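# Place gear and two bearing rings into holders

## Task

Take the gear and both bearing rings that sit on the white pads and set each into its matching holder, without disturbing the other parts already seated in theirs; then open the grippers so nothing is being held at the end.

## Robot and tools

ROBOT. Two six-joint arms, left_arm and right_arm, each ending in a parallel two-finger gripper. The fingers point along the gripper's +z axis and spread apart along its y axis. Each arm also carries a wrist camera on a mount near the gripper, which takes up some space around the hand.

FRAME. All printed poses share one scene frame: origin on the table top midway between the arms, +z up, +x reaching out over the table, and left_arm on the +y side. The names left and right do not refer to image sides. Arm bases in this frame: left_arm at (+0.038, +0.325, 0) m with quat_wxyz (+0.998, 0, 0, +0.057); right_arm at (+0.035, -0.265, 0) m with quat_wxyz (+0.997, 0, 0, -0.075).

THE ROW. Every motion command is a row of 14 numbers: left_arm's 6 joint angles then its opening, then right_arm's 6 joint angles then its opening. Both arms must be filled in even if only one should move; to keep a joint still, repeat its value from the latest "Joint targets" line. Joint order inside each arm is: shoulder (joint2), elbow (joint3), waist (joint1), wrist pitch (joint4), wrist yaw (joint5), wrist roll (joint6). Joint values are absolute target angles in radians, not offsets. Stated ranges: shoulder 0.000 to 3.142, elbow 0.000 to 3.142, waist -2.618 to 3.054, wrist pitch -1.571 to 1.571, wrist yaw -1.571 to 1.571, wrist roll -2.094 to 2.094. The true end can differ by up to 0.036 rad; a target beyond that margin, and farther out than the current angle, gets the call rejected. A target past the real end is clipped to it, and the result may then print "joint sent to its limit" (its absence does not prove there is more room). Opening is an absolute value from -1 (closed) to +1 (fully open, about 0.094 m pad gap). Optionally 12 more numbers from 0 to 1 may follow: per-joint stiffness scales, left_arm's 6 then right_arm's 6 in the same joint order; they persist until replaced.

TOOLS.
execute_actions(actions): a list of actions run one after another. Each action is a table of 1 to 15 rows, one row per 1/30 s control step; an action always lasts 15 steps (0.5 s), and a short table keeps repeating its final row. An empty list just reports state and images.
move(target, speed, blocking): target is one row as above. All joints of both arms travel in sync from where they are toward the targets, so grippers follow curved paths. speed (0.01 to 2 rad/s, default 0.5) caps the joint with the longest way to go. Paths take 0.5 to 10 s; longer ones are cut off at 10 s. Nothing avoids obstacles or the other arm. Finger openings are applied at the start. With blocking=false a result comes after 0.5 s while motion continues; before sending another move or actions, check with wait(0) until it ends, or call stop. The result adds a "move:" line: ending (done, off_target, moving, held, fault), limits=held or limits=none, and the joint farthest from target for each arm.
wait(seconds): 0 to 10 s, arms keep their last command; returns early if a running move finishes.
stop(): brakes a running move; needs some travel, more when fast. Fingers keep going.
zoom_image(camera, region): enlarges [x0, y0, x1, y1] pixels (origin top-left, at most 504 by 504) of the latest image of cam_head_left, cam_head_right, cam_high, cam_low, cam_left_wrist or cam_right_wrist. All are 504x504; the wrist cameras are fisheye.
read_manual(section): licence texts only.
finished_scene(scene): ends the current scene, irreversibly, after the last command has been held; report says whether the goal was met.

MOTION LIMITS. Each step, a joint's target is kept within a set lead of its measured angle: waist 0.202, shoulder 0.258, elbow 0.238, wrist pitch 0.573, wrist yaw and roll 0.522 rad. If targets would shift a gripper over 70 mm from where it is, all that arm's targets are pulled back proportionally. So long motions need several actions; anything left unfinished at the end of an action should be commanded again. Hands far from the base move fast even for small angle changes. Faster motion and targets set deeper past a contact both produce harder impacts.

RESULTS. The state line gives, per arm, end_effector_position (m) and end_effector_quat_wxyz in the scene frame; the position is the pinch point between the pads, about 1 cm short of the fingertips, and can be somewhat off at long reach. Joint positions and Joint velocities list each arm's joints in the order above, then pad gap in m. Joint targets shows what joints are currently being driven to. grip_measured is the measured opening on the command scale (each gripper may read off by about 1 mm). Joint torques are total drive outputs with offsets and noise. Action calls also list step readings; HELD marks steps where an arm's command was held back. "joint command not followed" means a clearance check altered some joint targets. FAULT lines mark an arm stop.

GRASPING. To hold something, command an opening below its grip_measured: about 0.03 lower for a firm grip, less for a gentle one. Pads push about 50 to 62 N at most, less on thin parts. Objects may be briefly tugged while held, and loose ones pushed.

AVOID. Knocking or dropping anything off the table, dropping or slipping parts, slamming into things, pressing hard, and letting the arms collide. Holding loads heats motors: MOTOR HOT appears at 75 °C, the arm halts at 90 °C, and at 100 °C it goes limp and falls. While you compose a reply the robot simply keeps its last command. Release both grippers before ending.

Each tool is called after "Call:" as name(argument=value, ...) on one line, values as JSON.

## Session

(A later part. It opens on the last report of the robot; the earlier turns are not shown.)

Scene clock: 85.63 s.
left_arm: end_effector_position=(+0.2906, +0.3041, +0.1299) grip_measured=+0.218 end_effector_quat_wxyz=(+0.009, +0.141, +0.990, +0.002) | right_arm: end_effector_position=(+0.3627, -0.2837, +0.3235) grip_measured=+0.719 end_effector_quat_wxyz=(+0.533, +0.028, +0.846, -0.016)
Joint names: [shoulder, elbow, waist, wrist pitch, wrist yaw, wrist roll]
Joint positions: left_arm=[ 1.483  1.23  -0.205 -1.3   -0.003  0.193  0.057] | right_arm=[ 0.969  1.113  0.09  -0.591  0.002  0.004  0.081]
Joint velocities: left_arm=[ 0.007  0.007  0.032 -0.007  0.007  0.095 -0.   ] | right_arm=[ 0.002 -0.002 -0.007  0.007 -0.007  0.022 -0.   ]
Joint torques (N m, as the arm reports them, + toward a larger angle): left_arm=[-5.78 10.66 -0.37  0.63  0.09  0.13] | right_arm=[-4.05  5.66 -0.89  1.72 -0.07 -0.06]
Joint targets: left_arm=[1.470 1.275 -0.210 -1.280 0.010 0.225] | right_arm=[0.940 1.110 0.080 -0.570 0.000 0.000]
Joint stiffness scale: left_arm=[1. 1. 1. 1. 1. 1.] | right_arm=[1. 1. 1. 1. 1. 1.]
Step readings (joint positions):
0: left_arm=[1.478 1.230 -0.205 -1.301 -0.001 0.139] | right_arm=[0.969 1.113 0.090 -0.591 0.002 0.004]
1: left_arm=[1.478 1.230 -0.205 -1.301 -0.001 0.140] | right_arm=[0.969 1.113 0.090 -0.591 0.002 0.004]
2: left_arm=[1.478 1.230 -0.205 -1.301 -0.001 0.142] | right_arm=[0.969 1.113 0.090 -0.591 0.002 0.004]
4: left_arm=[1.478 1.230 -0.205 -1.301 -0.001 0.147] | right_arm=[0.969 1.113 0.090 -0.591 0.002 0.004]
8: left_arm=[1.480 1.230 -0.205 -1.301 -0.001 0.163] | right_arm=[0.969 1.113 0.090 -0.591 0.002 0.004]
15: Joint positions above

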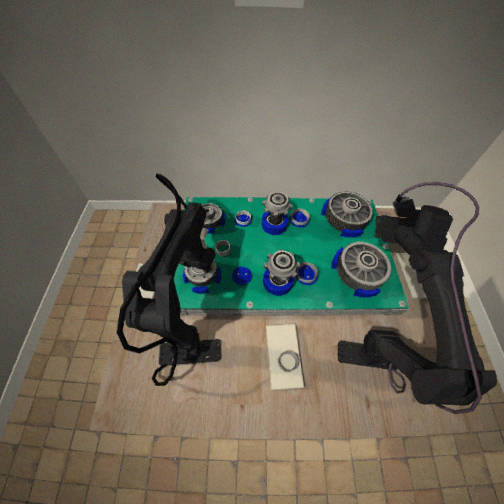

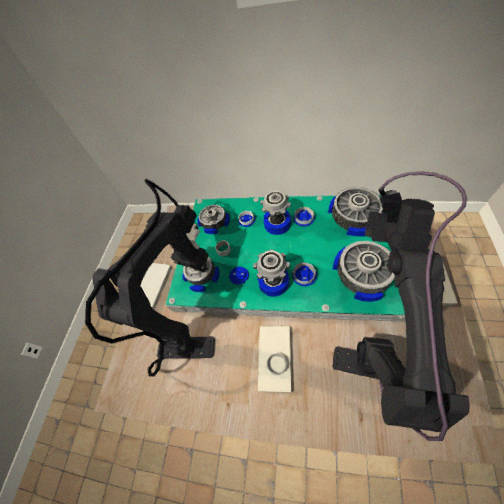

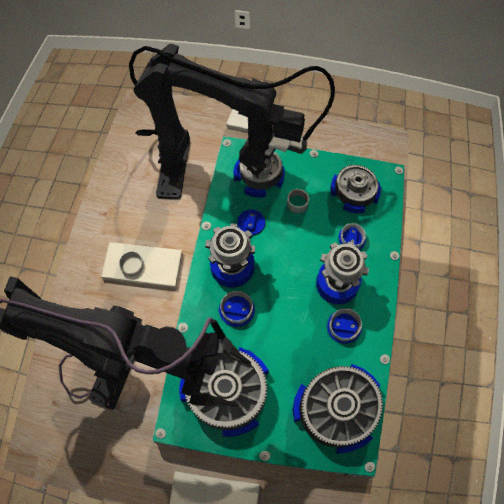

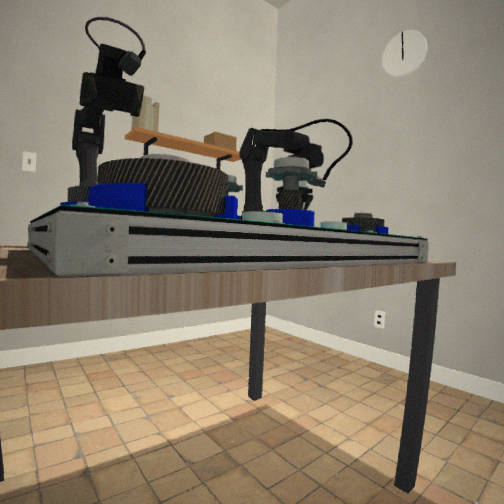

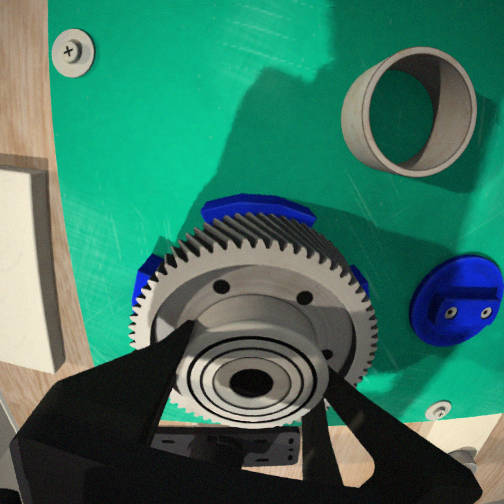

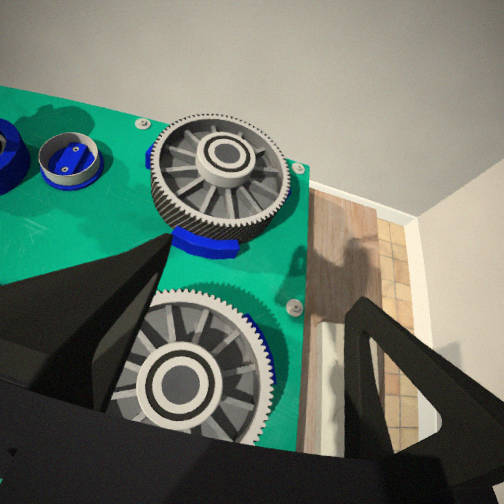

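Call:
execute_actions(actions=[[[1.455,1.275,-0.212,-1.29,0.014,0.22,0.06,0.94,1.11,0.08,-0.57,0,0,0.72],[1.455,1.275,-0.212,-1.30,0.014,0.23,0.06,0.94,1.11,0.08,-0.57,0,0,0.72],[1.455,1.275,-0.212,-1.305,0.014,0.24,0.06,0.94,1.11,0.08,-0.57,0,0,0.72],[1.455,1.275,-0.212,-1.31,0.014,0.25,0.06,0.94,1.11,0.08,-0.57,0,0,0.72],[1.455,1.275,-0.212,-1.312,0.014,0.26,0.06,0.94,1.11,0.08,-0.57,0,0,0.72],[1.455,1.275,-0.212,-1.314,0.014,0.27,0.06,0.94,1.11,0.08,-0.57,0,0,0.72],[1.455,1.275,-0.212,-1.316,0.014,0.28,0.06,0.94,1.11,0.08,-0.57,0,0,0.72],[1.455,1.275,-0.212,-1.316,0.014,0.29,0.06,0.94,1.11,0.08,-0.57,0,0,0.72],[1.455,1.275,-0.212,-1.316,0.014,0.30,0.06,0.94,1.11,0.08,-0.57,0,0,0.72],[1.455,1.275,-0.212,-1.316,0.014,0.31,0.06,0.94,1.11,0.08,-0.57,0,0,0.72],[1.455,1.275,-0.212,-1.316,0.014,0.32,0.06,0.94,1.11,0.08,-0.57,0,0,0.72],[1.455,1.275,-0.212,-1.316,0.014,0.33,0.06,0.94,1.11,0.08,-0.57,0,0,0.72],[1.455,1.275,-0.212,-1.316,0.014,0.34,0.06,0.94,1.11,0.08,-0.57,0,0,0.72],[1.455,1.275,-0.212,-1.316,0.014,0.35,0.06,0.94,1.11,0.08,-0.57,0,0,0.72]]])

Scene clock: 86.90 s.
left_arm: end_effector_position=(+0.2909, +0.3043, +0.1297) grip_measured=+0.218 end_effector_quat_wxyz=(+0.009, +0.194, +0.981, +0.003) | right_arm: end_effector_position=(+0.3627, -0.2837, +0.3235) grip_measured=+0.719 end_effector_quat_wxyz=(+0.533, +0.028, +0.846, -0.016)
Joint names: [shoulder, elbow, waist, wrist pitch, wrist yaw, wrist roll]
Joint positions: left_arm=[ 1.484  1.23  -0.205 -1.298 -0.004  0.3    0.057] | right_arm=[ 0.969  1.113  0.09  -0.591  0.002  0.004  0.081]
Joint velocities: left_arm=[-0.007 -0.012  0.022  0.022 -0.037  0.212  0.001] | right_arm=[ 0.002 -0.002 -0.007  0.022 -0.022  0.007  0.001]
Joint torques (N m, as the arm reports them, + toward a larger angle): left_arm=[-6.97 10.59 -0.47  0.19  0.12  0.15] | right_arm=[-4.09  5.67 -0.86  1.73 -0.05 -0.08]
Joint targets: left_arm=[1.455 1.275 -0.212 -1.316 0.014 0.350] | right_arm=[0.940 1.110 0.080 -0.570 -0.000 -0.000]
Joint stiffness scale: left_arm=[1. 1. 1. 1. 1. 1.] | right_arm=[1. 1. 1. 1. 1. 1.]
Step readings (joint positions):
0: left_arm=[1.484 1.230 -0.205 -1.298 -0.003 0.211] | right_arm=[0.969 1.113 0.090 -0.591 0.002 0.004]
1: left_arm=[1.484 1.230 -0.205 -1.298 -0.003 0.211] | right_arm=[0.969 1.113 0.090 -0.591 0.002 0.004]
2: left_arm=[1.484 1.230 -0.205 -1.298 -0.003 0.212] | right_arm=[0.969 1.113 0.090 -0.591 0.002 0.004]
4: left_arm=[1.484 1.230 -0.205 -1.298 -0.003 0.218] | right_arm=[0.969 1.113 0.090 -0.591 0.002 0.004]
8: left_arm=[1.484 1.230 -0.205 -1.298 -0.003 0.240] | right_arm=[0.969 1.113 0.090 -0.591 0.002 0.004]
15: Joint positions above

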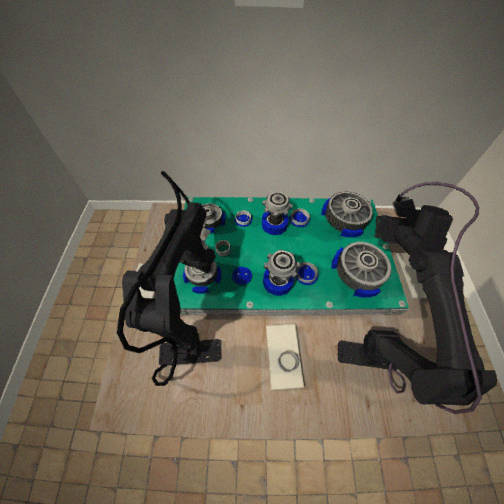

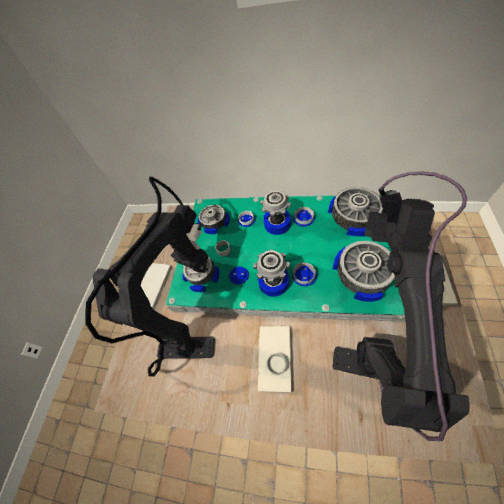

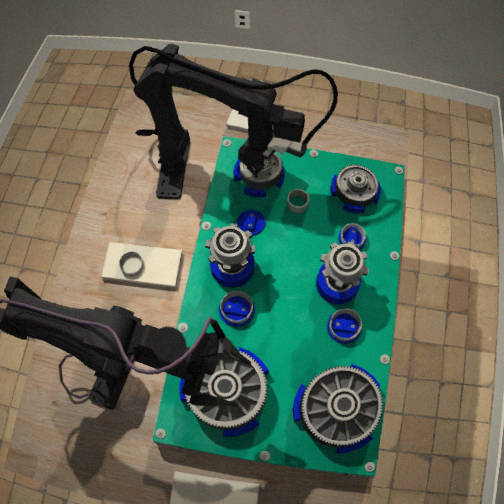

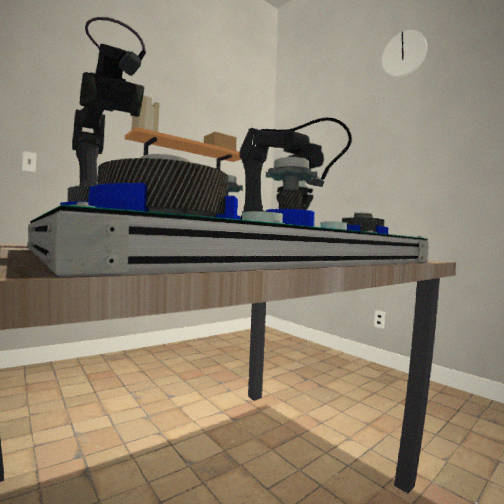

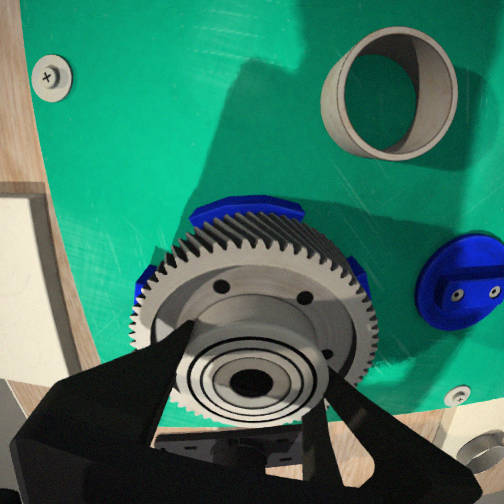

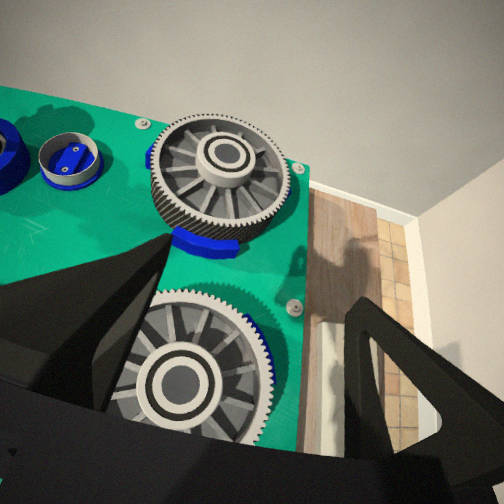

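Call:
execute_actions(actions=[[[1.458,1.275,-0.205,-1.295,-0.003,0.32,0.06,0.94,1.11,0.08,-0.57,0,0,0.72],[1.458,1.275,-0.205,-1.285,-0.005,0.31,0.06,0.94,1.11,0.08,-0.57,0,0,0.72],[1.458,1.275,-0.205,-1.28,-0.005,0.30,0.06,0.94,1.11,0.08,-0.57,0,0,0.72],[1.458,1.275,-0.205,-1.28,-0.005,0.29,0.06,0.94,1.11,0.08,-0.57,0,0,0.72],[1.458,1.275,-0.205,-1.28,-0.005,0.28,0.06,0.94,1.11,0.08,-0.57,0,0,0.72],[1.458,1.275,-0.205,-1.28,-0.005,0.27,0.06,0.94,1.11,0.08,-0.57,0,0,0.72],[1.458,1.275,-0.205,-1.28,-0.005,0.26,0.06,0.94,1.11,0.08,-0.57,0,0,0.72],[1.458,1.275,-0.205,-1.28,-0.005,0.25,0.06,0.94,1.11,0.08,-0.57,0,0,0.72],[1.458,1.275,-0.205,-1.28,-0.005,0.24,0.06,0.94,1.11,0.08,-0.57,0,0,0.72],[1.458,1.275,-0.205,-1.28,-0.005,0.23,0.06,0.94,1.11,0.08,-0.57,0,0,0.72],[1.458,1.275,-0.205,-1.28,-0.005,0.22,0.06,0.94,1.11,0.08,-0.57,0,0,0.72],[1.458,1.275,-0.205,-1.28,-0.005,0.21,0.06,0.94,1.11,0.08,-0.57,0,0,0.72],[1.458,1.275,-0.205,-1.28,-0.005,0.20,0.06,0.94,1.11,0.08,-0.57,0,0,0.72],[1.458,1.275,-0.205,-1.28,-0.005,0.19,0.06,0.94,1.11,0.08,-0.57,0,0,0.72],[1.458,1.275,-0.205,-1.28,-0.005,0.18,0.06,0.94,1.11,0.08,-0.57,0,0,0.72]]])

Scene clock: 88.43 s.
left_arm: end_effector_position=(+0.2890, +0.3046, +0.1297) grip_measured=+0.218 end_effector_quat_wxyz=(+0.005, +0.163, +0.987, +0.003) | right_arm: end_effector_position=(+0.3627, -0.2837, +0.3235) grip_measured=+0.719 end_effector_quat_wxyz=(+0.533, +0.028, +0.846, -0.016)
Joint names: [shoulder, elbow, waist, wrist pitch, wrist yaw, wrist roll]
Joint positions: left_arm=[ 1.484  1.23  -0.205 -1.306 -0.004  0.237  0.057] | right_arm=[ 0.969  1.113  0.09  -0.591  0.002  0.004  0.081]
Joint velocities: left_arm=[ 0.002 -0.007 -0.007 -0.007 -0.022 -0.242 -0.001] | right_arm=[ 0.002 -0.007 -0.012 -0.022 -0.051 -0.007 -0.   ]
Joint torques (N m, as the arm reports them, + toward a larger angle): left_arm=[-6.66 10.6   0.09  0.72 -0.04 -0.21] | right_arm=[-4.1   5.68 -0.83  1.73 -0.06 -0.07]
Joint targets: left_arm=[1.458 1.275 -0.205 -1.280 -0.005 0.180] | right_arm=[0.940 1.110 0.080 -0.570 0.000 0.000]
Joint stiffness scale: left_arm=[1. 1. 1. 1. 1. 1.] | right_arm=[1. 1. 1. 1. 1. 1.]
Step readings (joint positions):
0: left_arm=[1.484 1.230 -0.205 -1.298 -0.004 0.333] | right_arm=[0.969 1.113 0.090 -0.591 0.002 0.004]
1: left_arm=[1.484 1.230 -0.205 -1.298 -0.005 0.332] | right_arm=[0.969 1.113 0.090 -0.591 0.002 0.004]
2: left_arm=[1.484 1.230 -0.205 -1.298 -0.005 0.329] | right_arm=[0.969 1.113 0.090 -0.591 0.002 0.004]
4: left_arm=[1.484 1.230 -0.205 -1.298 -0.005 0.322] | right_arm=[0.969 1.113 0.090 -0.591 0.002 0.004]
8: left_arm=[1.484 1.230 -0.205 -1.299 -0.006 0.297] | right_arm=[0.969 1.113 0.090 -0.591 0.002 0.004]
15: Joint positions above

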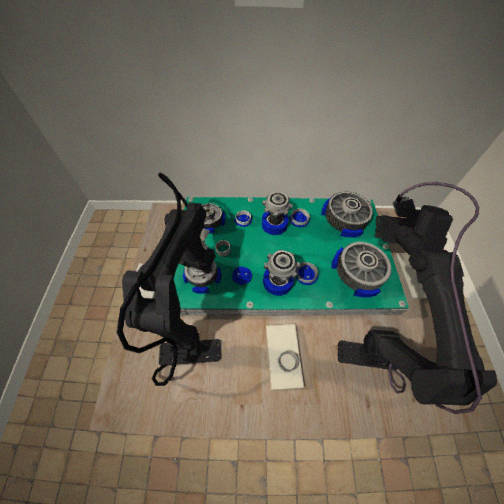

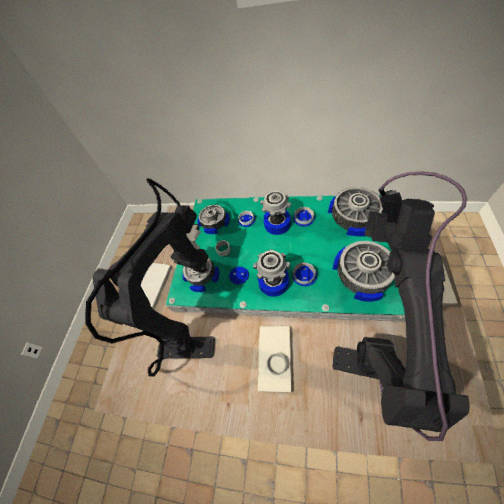

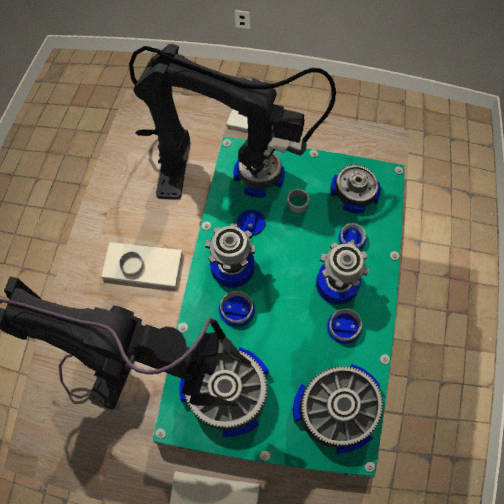

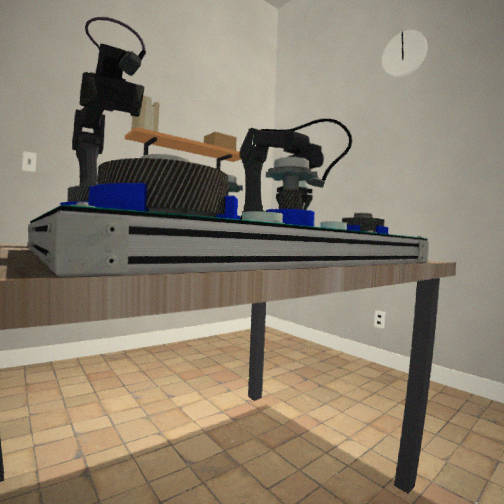

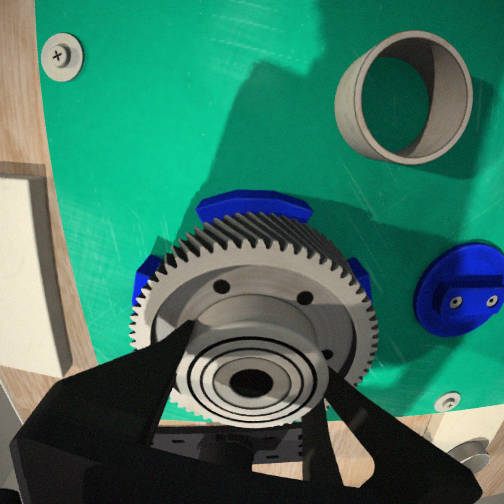

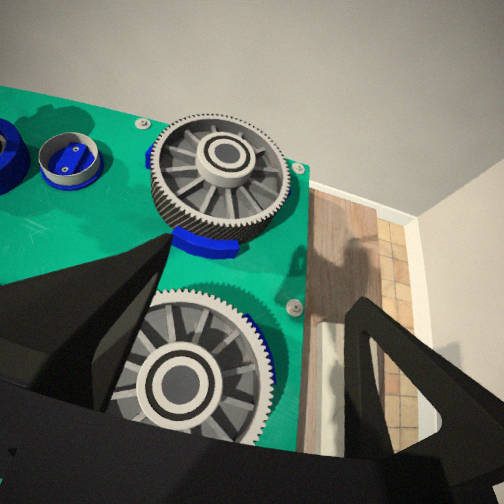

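Call:
execute_actions(actions=[[[1.452,1.275,-0.202,-1.29,-0.01,0.20,0.06,0.94,1.11,0.08,-0.57,0,0,0.72],[1.452,1.275,-0.200,-1.29,-0.012,0.21,0.06,0.94,1.11,0.08,-0.57,0,0,0.72],[1.452,1.275,-0.198,-1.29,-0.014,0.22,0.06,0.94,1.11,0.08,-0.57,0,0,0.72],[1.452,1.275,-0.197,-1.29,-0.014,0.23,0.06,0.94,1.11,0.08,-0.57,0,0,0.72],[1.452,1.275,-0.196,-1.29,-0.014,0.24,0.06,0.94,1.11,0.08,-0.57,0,0,0.72],[1.452,1.275,-0.195,-1.29,-0.014,0.25,0.06,0.94,1.11,0.08,-0.57,0,0,0.72],[1.452,1.275,-0.194,-1.29,-0.014,0.26,0.06,0.94,1.11,0.08,-0.57,0,0,0.72],[1.452,1.275,-0.193,-1.29,-0.014,0.27,0.06,0.94,1.11,0.08,-0.57,0,0,0.72],[1.452,1.275,-0.192,-1.29,-0.014,0.28,0.06,0.94,1.11,0.08,-0.57,0,0,0.72],[1.452,1.275,-0.192,-1.29,-0.014,0.28,0.06,0.94,1.11,0.08,-0.57,0,0,0.72]]])

Scene clock: 89.63 s.
left_arm: end_effector_position=(+0.2897, +0.3051, +0.1297) grip_measured=+0.218 end_effector_quat_wxyz=(+0.006, +0.172, +0.985, +0.002) | right_arm: end_effector_position=(+0.3627, -0.2837, +0.3235) grip_measured=+0.719 end_effector_quat_wxyz=(+0.533, +0.028, +0.846, -0.016)
Joint names: [shoulder, elbow, waist, wrist pitch, wrist yaw, wrist roll]
Joint positions: left_arm=[ 1.484  1.23  -0.201 -1.303 -0.003  0.26   0.057] | right_arm=[ 0.969  1.113  0.09  -0.591  0.002  0.004  0.081]
Joint velocities: left_arm=[-0.012 -0.002 -0.007 -0.037  0.037  0.081  0.   ] | right_arm=[-0.007 -0.007 -0.002 -0.007 -0.007 -0.051 -0.   ]
Joint torques (N m, as the arm reports them, + toward a larger angle): left_arm=[-7.16 10.58  0.75  0.53 -0.12  0.07] | right_arm=[-4.08  5.65 -0.81  1.72 -0.06 -0.08]
Joint targets: left_arm=[1.452 1.275 -0.192 -1.290 -0.014 0.280] | right_arm=[0.940 1.110 0.080 -0.570 -0.000 0.000]
Joint stiffness scale: left_arm=[1. 1. 1. 1. 1. 1.] | right_arm=[1. 1. 1. 1. 1. 1.]
Step readings (joint positions):
0: left_arm=[1.484 1.230 -0.205 -1.308 -0.004 0.198] | right_arm=[0.969 1.113 0.090 -0.591 0.002 0.004]
1: left_arm=[1.484 1.230 -0.205 -1.308 -0.004 0.199] | right_arm=[0.969 1.113 0.090 -0.591 0.002 0.004]
2: left_arm=[1.484 1.230 -0.205 -1.309 -0.004 0.199] | right_arm=[0.969 1.113 0.090 -0.591 0.002 0.004]
4: left_arm=[1.484 1.230 -0.205 -1.309 -0.005 0.205] | right_arm=[0.969 1.113 0.090 -0.591 0.002 0.004]
8: left_arm=[1.484 1.230 -0.202 -1.305 -0.004 0.228] | right_arm=[0.969 1.113 0.090 -0.591 0.002 0.004]
15: Joint positions above

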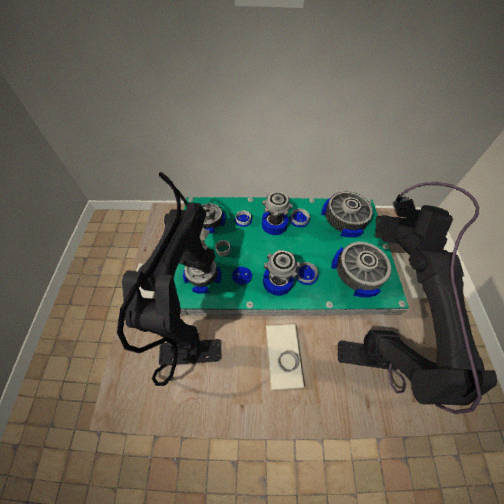

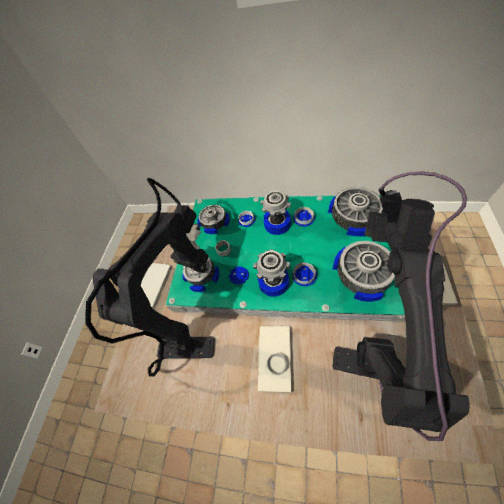

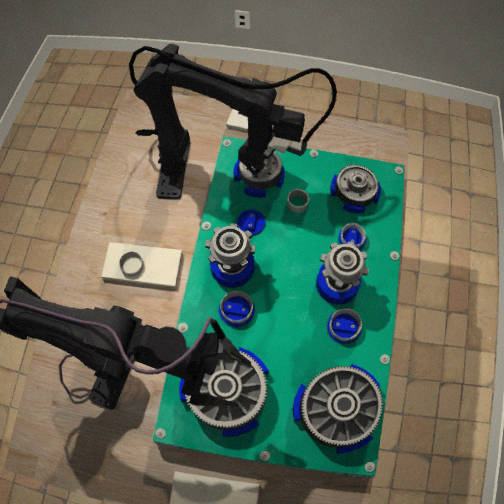

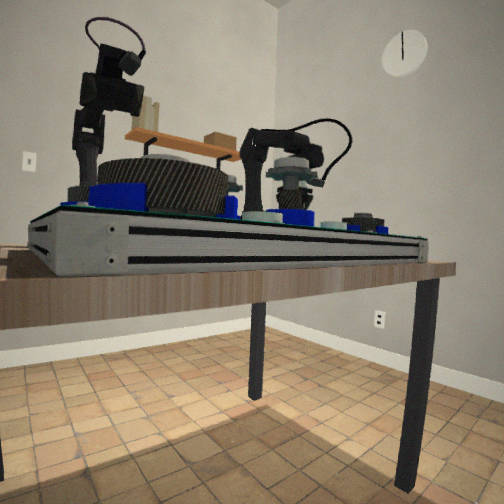

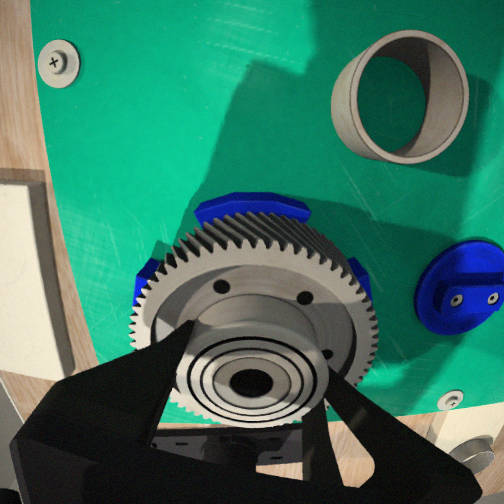

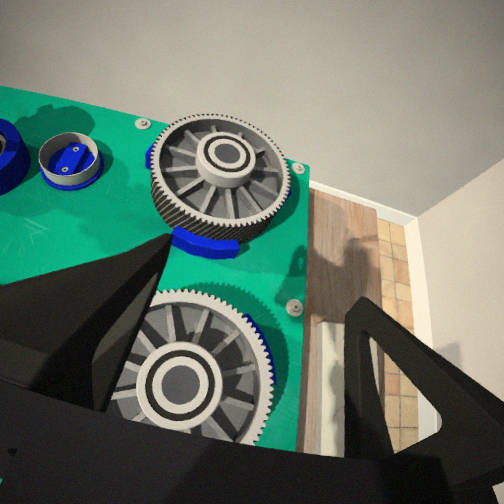

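Call:
execute_actions(actions=[[[1.452,1.275,-0.190,-1.29,-0.018,0.26,0.06,0.94,1.11,0.08,-0.57,0,0,0.72],[1.452,1.275,-0.189,-1.29,-0.020,0.24,0.06,0.94,1.11,0.08,-0.57,0,0,0.72],[1.452,1.275,-0.188,-1.29,-0.022,0.22,0.06,0.94,1.11,0.08,-0.57,0,0,0.72],[1.452,1.275,-0.187,-1.29,-0.024,0.22,0.06,0.94,1.11,0.08,-0.57,0,0,0.72],[1.452,1.275,-0.186,-1.29,-0.025,0.22,0.06,0.94,1.11,0.08,-0.57,0,0,0.72],[1.452,1.275,-0.186,-1.29,-0.025,0.25,0.06,0.94,1.11,0.08,-0.57,0,0,0.72],[1.452,1.275,-0.186,-1.29,-0.025,0.28,0.06,0.94,1.11,0.08,-0.57,0,0,0.72],[1.452,1.275,-0.186,-1.29,-0.025,0.30,0.06,0.94,1.11,0.08,-0.57,0,0,0.72],[1.452,1.275,-0.186,-1.29,-0.025,0.30,0.06,0.94,1.11,0.08,-0.57,0,0,0.72],[1.452,1.275,-0.186,-1.29,-0.025,0.30,0.06,0.94,1.11,0.08,-0.57,0,0,0.72],[1.452,1.275,-0.186,-1.29,-0.025,0.27,0.06,0.94,1.11,0.08,-0.57,0,0,0.72],[1.452,1.275,-0.186,-1.29,-0.025,0.24,0.06,0.94,1.11,0.08,-0.57,0,0,0.72],[1.452,1.275,-0.186,-1.29,-0.025,0.22,0.06,0.94,1.11,0.08,-0.57,0,0,0.72],[1.452,1.275,-0.186,-1.29,-0.025,0.22,0.06,0.94,1.11,0.08,-0.57,0,0,0.72],[1.452,1.275,-0.186,-1.29,-0.025,0.26,0.06,0.94,1.11,0.08,-0.57,0,0,0.72]]])

Scene clock: 90.90 s.
left_arm: end_effector_position=(+0.2898, +0.3052, +0.1297) grip_measured=+0.218 end_effector_quat_wxyz=(+0.007, +0.169, +0.986, +0.001) | right_arm: end_effector_position=(+0.3627, -0.2837, +0.3235) grip_measured=+0.719 end_effector_quat_wxyz=(+0.533, +0.028, +0.846, -0.016)
Joint names: [shoulder, elbow, waist, wrist pitch, wrist yaw, wrist roll]
Joint positions: left_arm=[ 1.484  1.23  -0.2   -1.303 -0.001  0.255  0.057] | right_arm=[ 0.969  1.113  0.09  -0.591  0.002  0.004  0.081]
Joint velocities: left_arm=[ 0.007  0.007 -0.017 -0.007 -0.007 -0.022  0.001] | right_arm=[ 0.017 -0.002  0.007  0.051  0.022 -0.037 -0.   ]
Joint torques (N m, as the arm reports them, + toward a larger angle): left_arm=[-7.2  10.62  1.08  0.53 -0.23  0.05] | right_arm=[-4.09  5.68 -0.84  1.73 -0.04 -0.08]
Joint targets: left_arm=[1.452 1.275 -0.186 -1.290 -0.025 0.260] | right_arm=[0.940 1.110 0.080 -0.570 -0.000 -0.000]
Joint stiffness scale: left_arm=[1. 1. 1. 1. 1. 1.] | right_arm=[1. 1. 1. 1. 1. 1.]
Step readings (joint positions):
0: left_arm=[1.484 1.230 -0.201 -1.303 -0.003 0.268] | right_arm=[0.969 1.113 0.090 -0.591 0.002 0.004]
1: left_arm=[1.484 1.230 -0.201 -1.303 -0.003 0.268] | right_arm=[0.969 1.113 0.090 -0.591 0.002 0.004]
2: left_arm=[1.484 1.230 -0.201 -1.303 -0.003 0.266] | right_arm=[0.969 1.113 0.090 -0.591 0.002 0.004]
4: left_arm=[1.484 1.230 -0.201 -1.303 -0.002 0.255] | right_arm=[0.969 1.113 0.090 -0.591 0.002 0.004]
8: left_arm=[1.484 1.230 -0.200 -1.303 -0.001 0.258] | right_arm=[0.969 1.113 0.090 -0.591 0.002 0.004]
15: Joint positions above

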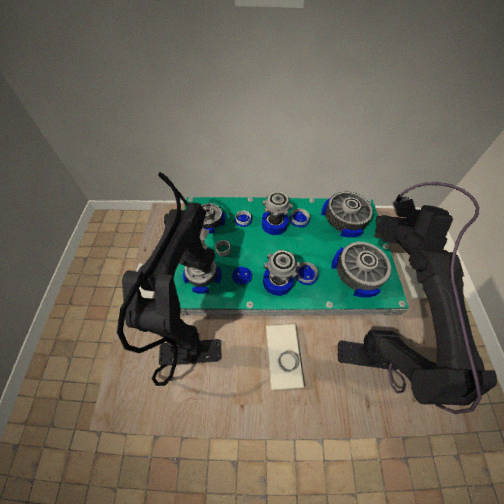

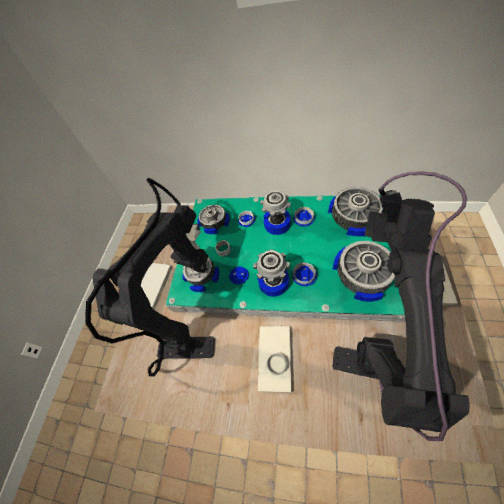

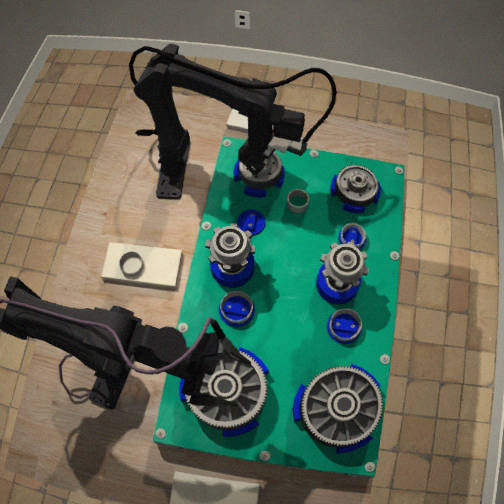

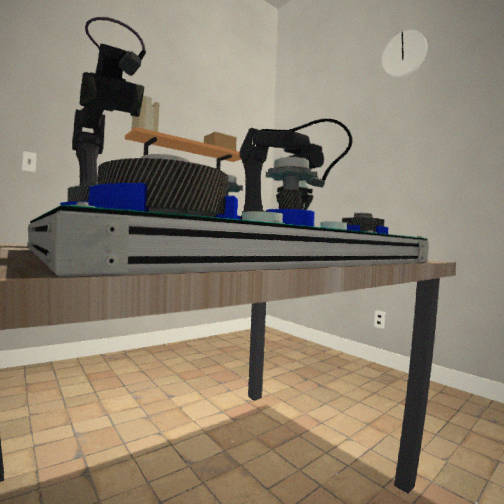

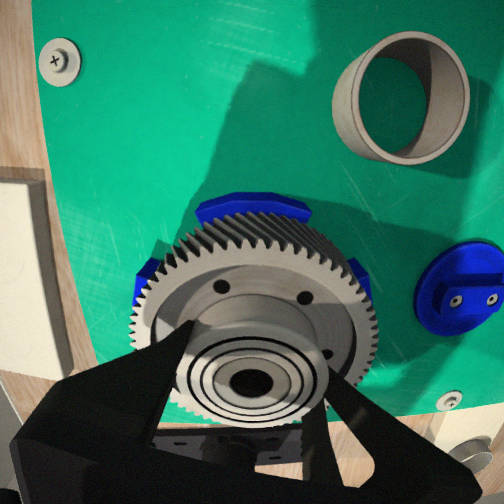

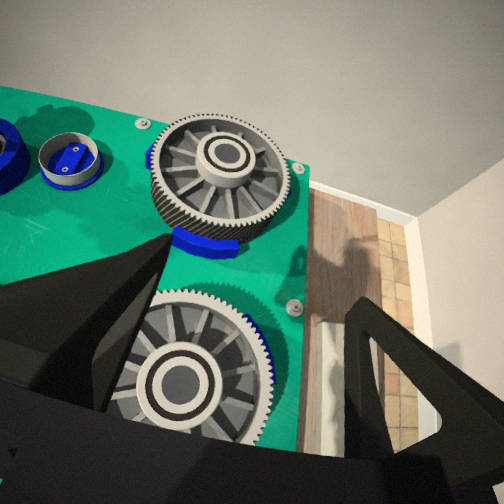

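Call:
execute_actions(actions=[[[1.454,1.275,-0.194,-1.29,-0.010,0.26,0.06,0.94,1.11,0.08,-0.57,0,0,0.72],[1.456,1.275,-0.194,-1.29,-0.010,0.26,0.06,0.94,1.11,0.08,-0.57,0,0,0.72],[1.458,1.275,-0.194,-1.29,-0.010,0.26,0.06,0.94,1.11,0.08,-0.57,0,0,0.72],[1.460,1.275,-0.194,-1.29,-0.010,0.26,0.06,0.94,1.11,0.08,-0.57,0,0,0.72],[1.462,1.275,-0.194,-1.29,-0.010,0.26,0.06,0.94,1.11,0.08,-0.57,0,0,0.72],[1.464,1.275,-0.194,-1.29,-0.010,0.26,0.06,0.94,1.11,0.08,-0.57,0,0,0.72],[1.466,1.275,-0.194,-1.29,-0.010,0.26,0.06,0.94,1.11,0.08,-0.57,0,0,0.72],[1.468,1.275,-0.194,-1.29,-0.010,0.26,0.06,0.94,1.11,0.08,-0.57,0,0,0.72],[1.470,1.275,-0.194,-1.29,-0.010,0.26,0.06,0.94,1.11,0.08,-0.57,0,0,0.72],[1.472,1.275,-0.194,-1.29,-0.010,0.26,0.06,0.94,1.11,0.08,-0.57,0,0,0.72],[1.474,1.275,-0.194,-1.29,-0.010,0.26,0.06,0.94,1.11,0.08,-0.57,0,0,0.72],[1.476,1.275,-0.194,-1.29,-0.010,0.26,0.06,0.94,1.11,0.08,-0.57,0,0,0.72]]])

Scene clock: 91.90 s.
left_arm: end_effector_position=(+0.2892, +0.3053, +0.1287) grip_measured=+0.218 end_effector_quat_wxyz=(+0.003, +0.169, +0.986, +0.001) | right_arm: end_effector_position=(+0.3627, -0.2837, +0.3235) grip_measured=+0.719 end_effector_quat_wxyz=(+0.533, +0.028, +0.846, -0.016)
Joint names: [shoulder, elbow, waist, wrist pitch, wrist yaw, wrist roll]
Joint positions: left_arm=[ 1.488  1.23  -0.2   -1.306 -0.001  0.255  0.057] | right_arm=[ 0.969  1.113  0.09  -0.591  0.002  0.004  0.081]
Joint velocities: left_arm=[ 0.002 -0.012 -0.002 -0.051  0.037 -0.037  0.001] | right_arm=[-0.007 -0.007 -0.022  0.007 -0.022 -0.022 -0.   ]
Joint torques (N m, as the arm reports them, + toward a larger angle): left_arm=[-5.69 10.5   0.45  0.6  -0.11  0.03] | right_arm=[-4.09  5.66 -0.81  1.74 -0.06 -0.05]
Joint targets: left_arm=[1.476 1.275 -0.194 -1.290 -0.010 0.260] | right_arm=[0.940 1.110 0.080 -0.570 0.000 -0.000]
Joint stiffness scale: left_arm=[1. 1. 1. 1. 1. 1.] | right_arm=[1. 1. 1. 1. 1. 1.]
Step readings (joint positions):
0: left_arm=[1.484 1.230 -0.200 -1.303 -0.001 0.255] | right_arm=[0.969 1.113 0.090 -0.591 0.002 0.004]
1: left_arm=[1.484 1.230 -0.200 -1.303 -0.000 0.255] | right_arm=[0.969 1.113 0.090 -0.591 0.002 0.004]
2: left_arm=[1.484 1.230 -0.200 -1.303 -0.000 0.255] | right_arm=[0.969 1.113 0.090 -0.591 0.002 0.004]
4: left_arm=[1.484 1.230 -0.200 -1.303 -0.000 0.255] | right_arm=[0.969 1.113 0.090 -0.591 0.002 0.004]
8: left_arm=[1.486 1.230 -0.200 -1.303 -0.000 0.255] | right_arm=[0.969 1.113 0.090 -0.591 0.002 0.004]
15: Joint positions above

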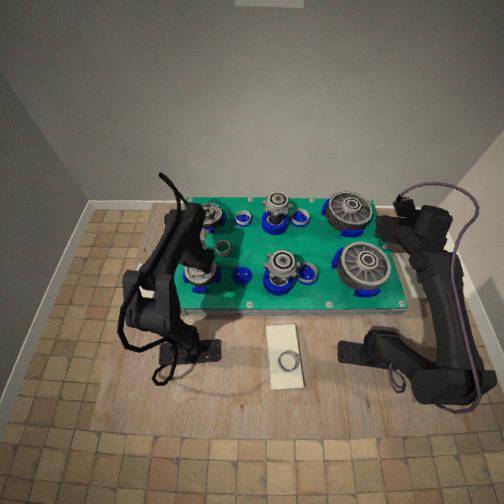

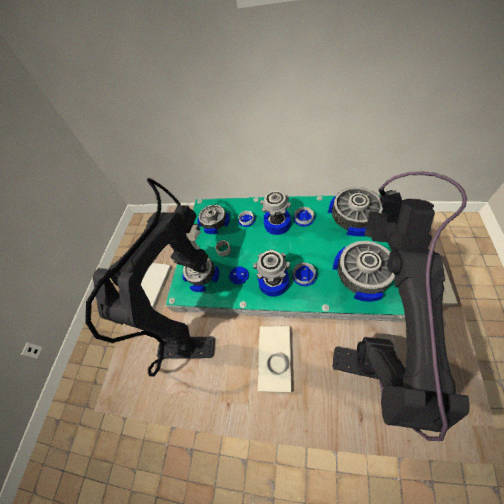

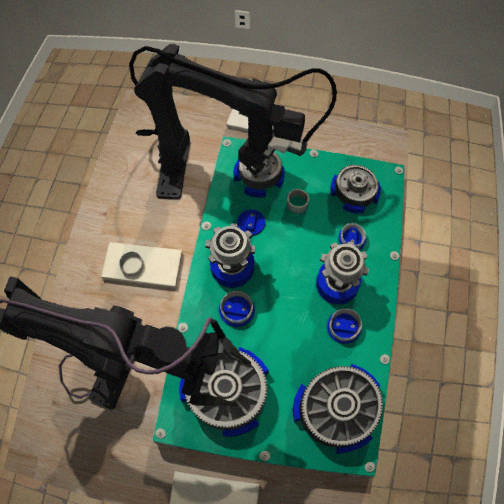

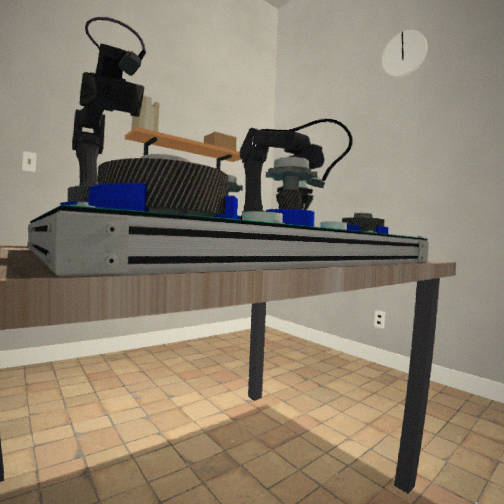

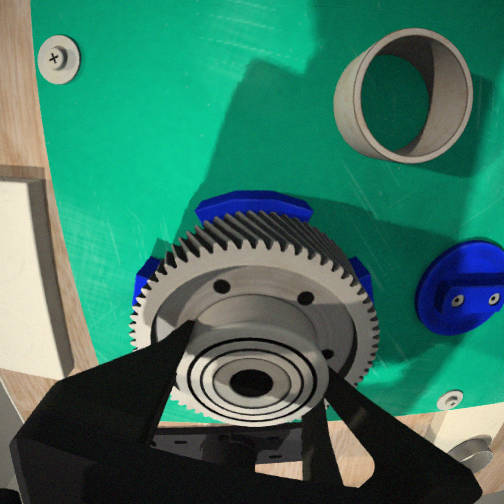

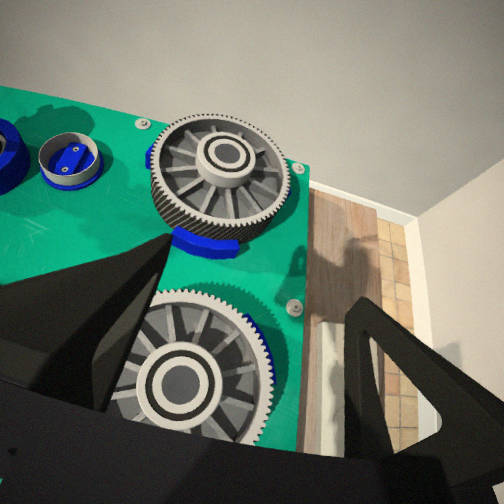

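Call:
execute_actions(actions=[[[1.462,1.275,-0.197,-1.285,-0.005,0.27,0.06,0.94,1.11,0.08,-0.57,0,0,0.72],[1.462,1.275,-0.197,-1.28,-0.005,0.28,0.06,0.94,1.11,0.08,-0.57,0,0,0.72],[1.462,1.275,-0.197,-1.275,-0.005,0.29,0.06,0.94,1.11,0.08,-0.57,0,0,0.72],[1.462,1.275,-0.197,-1.27,-0.005,0.30,0.06,0.94,1.11,0.08,-0.57,0,0,0.72],[1.462,1.275,-0.197,-1.265,-0.005,0.31,0.06,0.94,1.11,0.08,-0.57,0,0,0.72],[1.462,1.275,-0.197,-1.265,-0.005,0.32,0.06,0.94,1.11,0.08,-0.57,0,0,0.72],[1.462,1.275,-0.197,-1.265,-0.005,0.33,0.06,0.94,1.11,0.08,-0.57,0,0,0.72],[1.462,1.275,-0.197,-1.265,-0.005,0.34,0.06,0.94,1.11,0.08,-0.57,0,0,0.72],[1.462,1.275,-0.197,-1.265,-0.005,0.35,0.06,0.94,1.11,0.08,-0.57,0,0,0.72],[1.462,1.275,-0.197,-1.265,-0.005,0.36,0.06,0.94,1.11,0.08,-0.57,0,0,0.72]]])

Scene clock: 93.17 s.
left_arm: end_effector_position=(+0.2899, +0.3054, +0.1286) grip_measured=+0.218 end_effector_quat_wxyz=(+0.004, +0.206, +0.979, +0.002) | right_arm: end_effector_position=(+0.3627, -0.2837, +0.3235) grip_measured=+0.719 end_effector_quat_wxyz=(+0.533, +0.028, +0.846, -0.016)
Joint names: [shoulder, elbow, waist, wrist pitch, wrist yaw, wrist roll]
Joint positions: left_arm=[ 1.489  1.23  -0.2   -1.303 -0.002  0.33   0.057] | right_arm=[ 0.969  1.113  0.09  -0.591  0.002  0.004  0.081]
Joint velocities: left_arm=[-0.002  0.002 -0.017  0.037 -0.066  0.022  0.   ] | right_arm=[-0.017  0.022  0.002  0.007 -0.007 -0.007  0.001]
Joint torques (N m, as the arm reports them, + toward a larger angle): left_arm=[-6.74 10.6   0.22  0.82 -0.08  0.17] | right_arm=[-4.04  5.64 -0.83  1.72 -0.07 -0.07]
Joint targets: left_arm=[1.462 1.275 -0.197 -1.265 -0.005 0.360] | right_arm=[0.940 1.110 0.080 -0.570 0.000 0.000]
Joint stiffness scale: left_arm=[1. 1. 1. 1. 1. 1.] | right_arm=[1. 1. 1. 1. 1. 1.]
Step readings (joint positions):
0: left_arm=[1.489 1.230 -0.200 -1.306 -0.001 0.255] | right_arm=[0.969 1.113 0.090 -0.591 0.002 0.004]
1: left_arm=[1.489 1.230 -0.200 -1.306 -0.001 0.256] | right_arm=[0.969 1.113 0.090 -0.591 0.002 0.004]
2: left_arm=[1.489 1.230 -0.200 -1.306 -0.001 0.257] | right_arm=[0.969 1.113 0.090 -0.591 0.002 0.004]
4: left_arm=[1.489 1.230 -0.200 -1.306 -0.001 0.265] | right_arm=[0.969 1.113 0.090 -0.591 0.002 0.004]
8: left_arm=[1.489 1.230 -0.200 -1.305 -0.001 0.290] | right_arm=[0.969 1.113 0.090 -0.591 0.002 0.004]
15: Joint positions above

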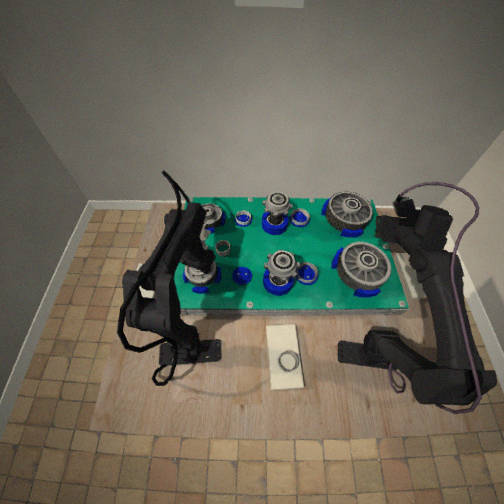

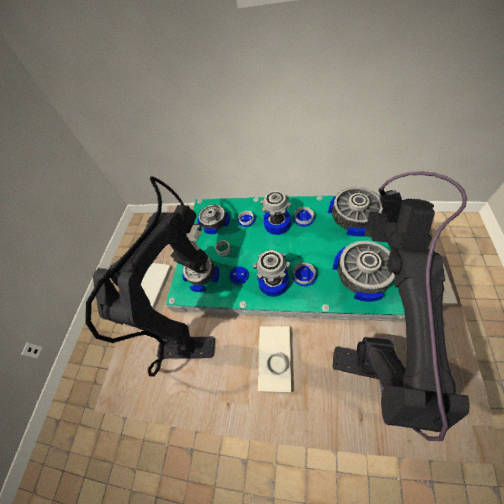

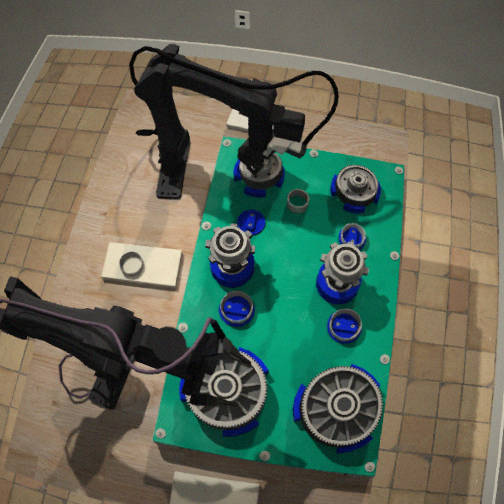

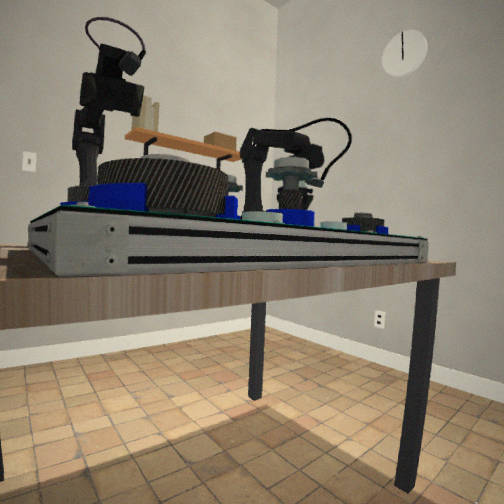

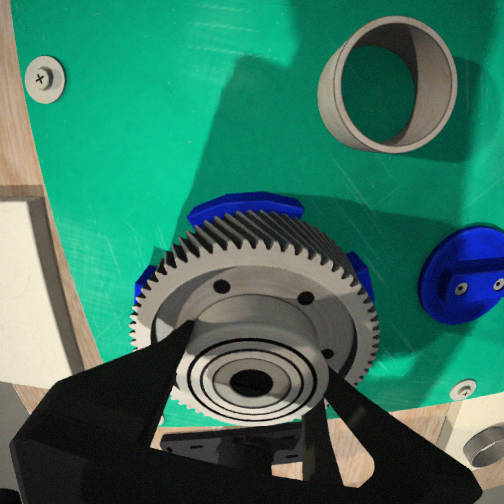

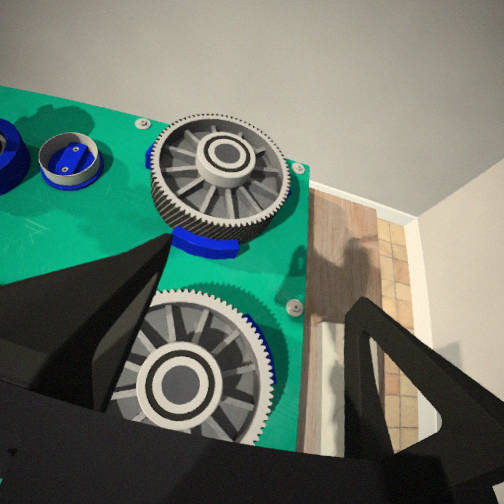

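Call:
zoom_image(camera="cam_high", region=[225, 145, 295, 205])

Call:
zoom_image(camera="cam_head_right", region=[170, 245, 230, 300])

Call:
zoom_image(camera="cam_low", region=[200, 150, 300, 230])

Region (225, 145, 295, 205) of cam_high's 504x504 image, scaled by 7.200, with more detail than that image has; it fills the top 432 rows of this view, and the rest is white.

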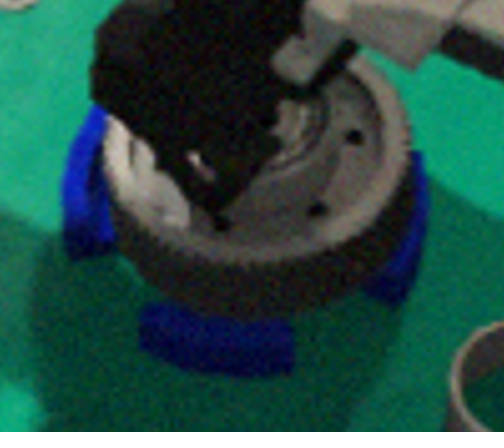

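Region (170, 245, 230, 300) of cam_head_right's 504x504 image, scaled by 8.400, with more detail than that image has; it fills the top 462 rows of this view, and the rest is white.

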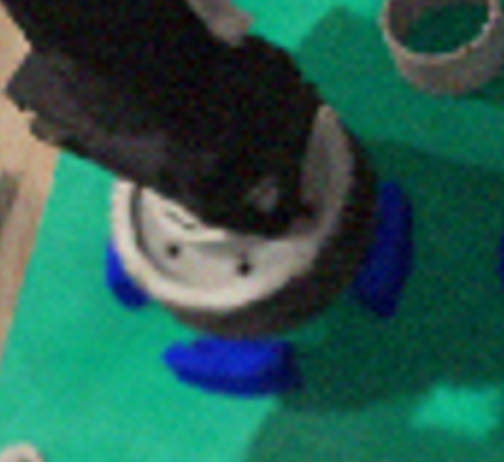

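Region (200, 150, 300, 230) of cam_low's 504x504 image, scaled by 5.040, with more detail than that image has; it fills the top 403 rows of this view, and the rest is white.

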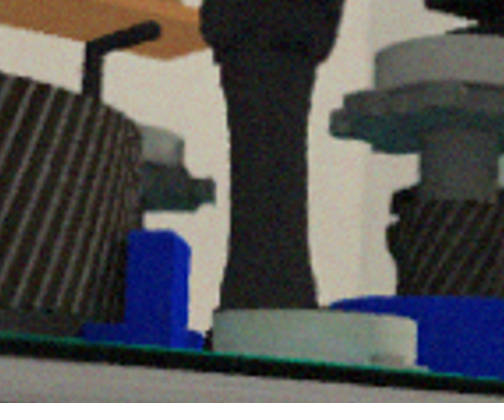

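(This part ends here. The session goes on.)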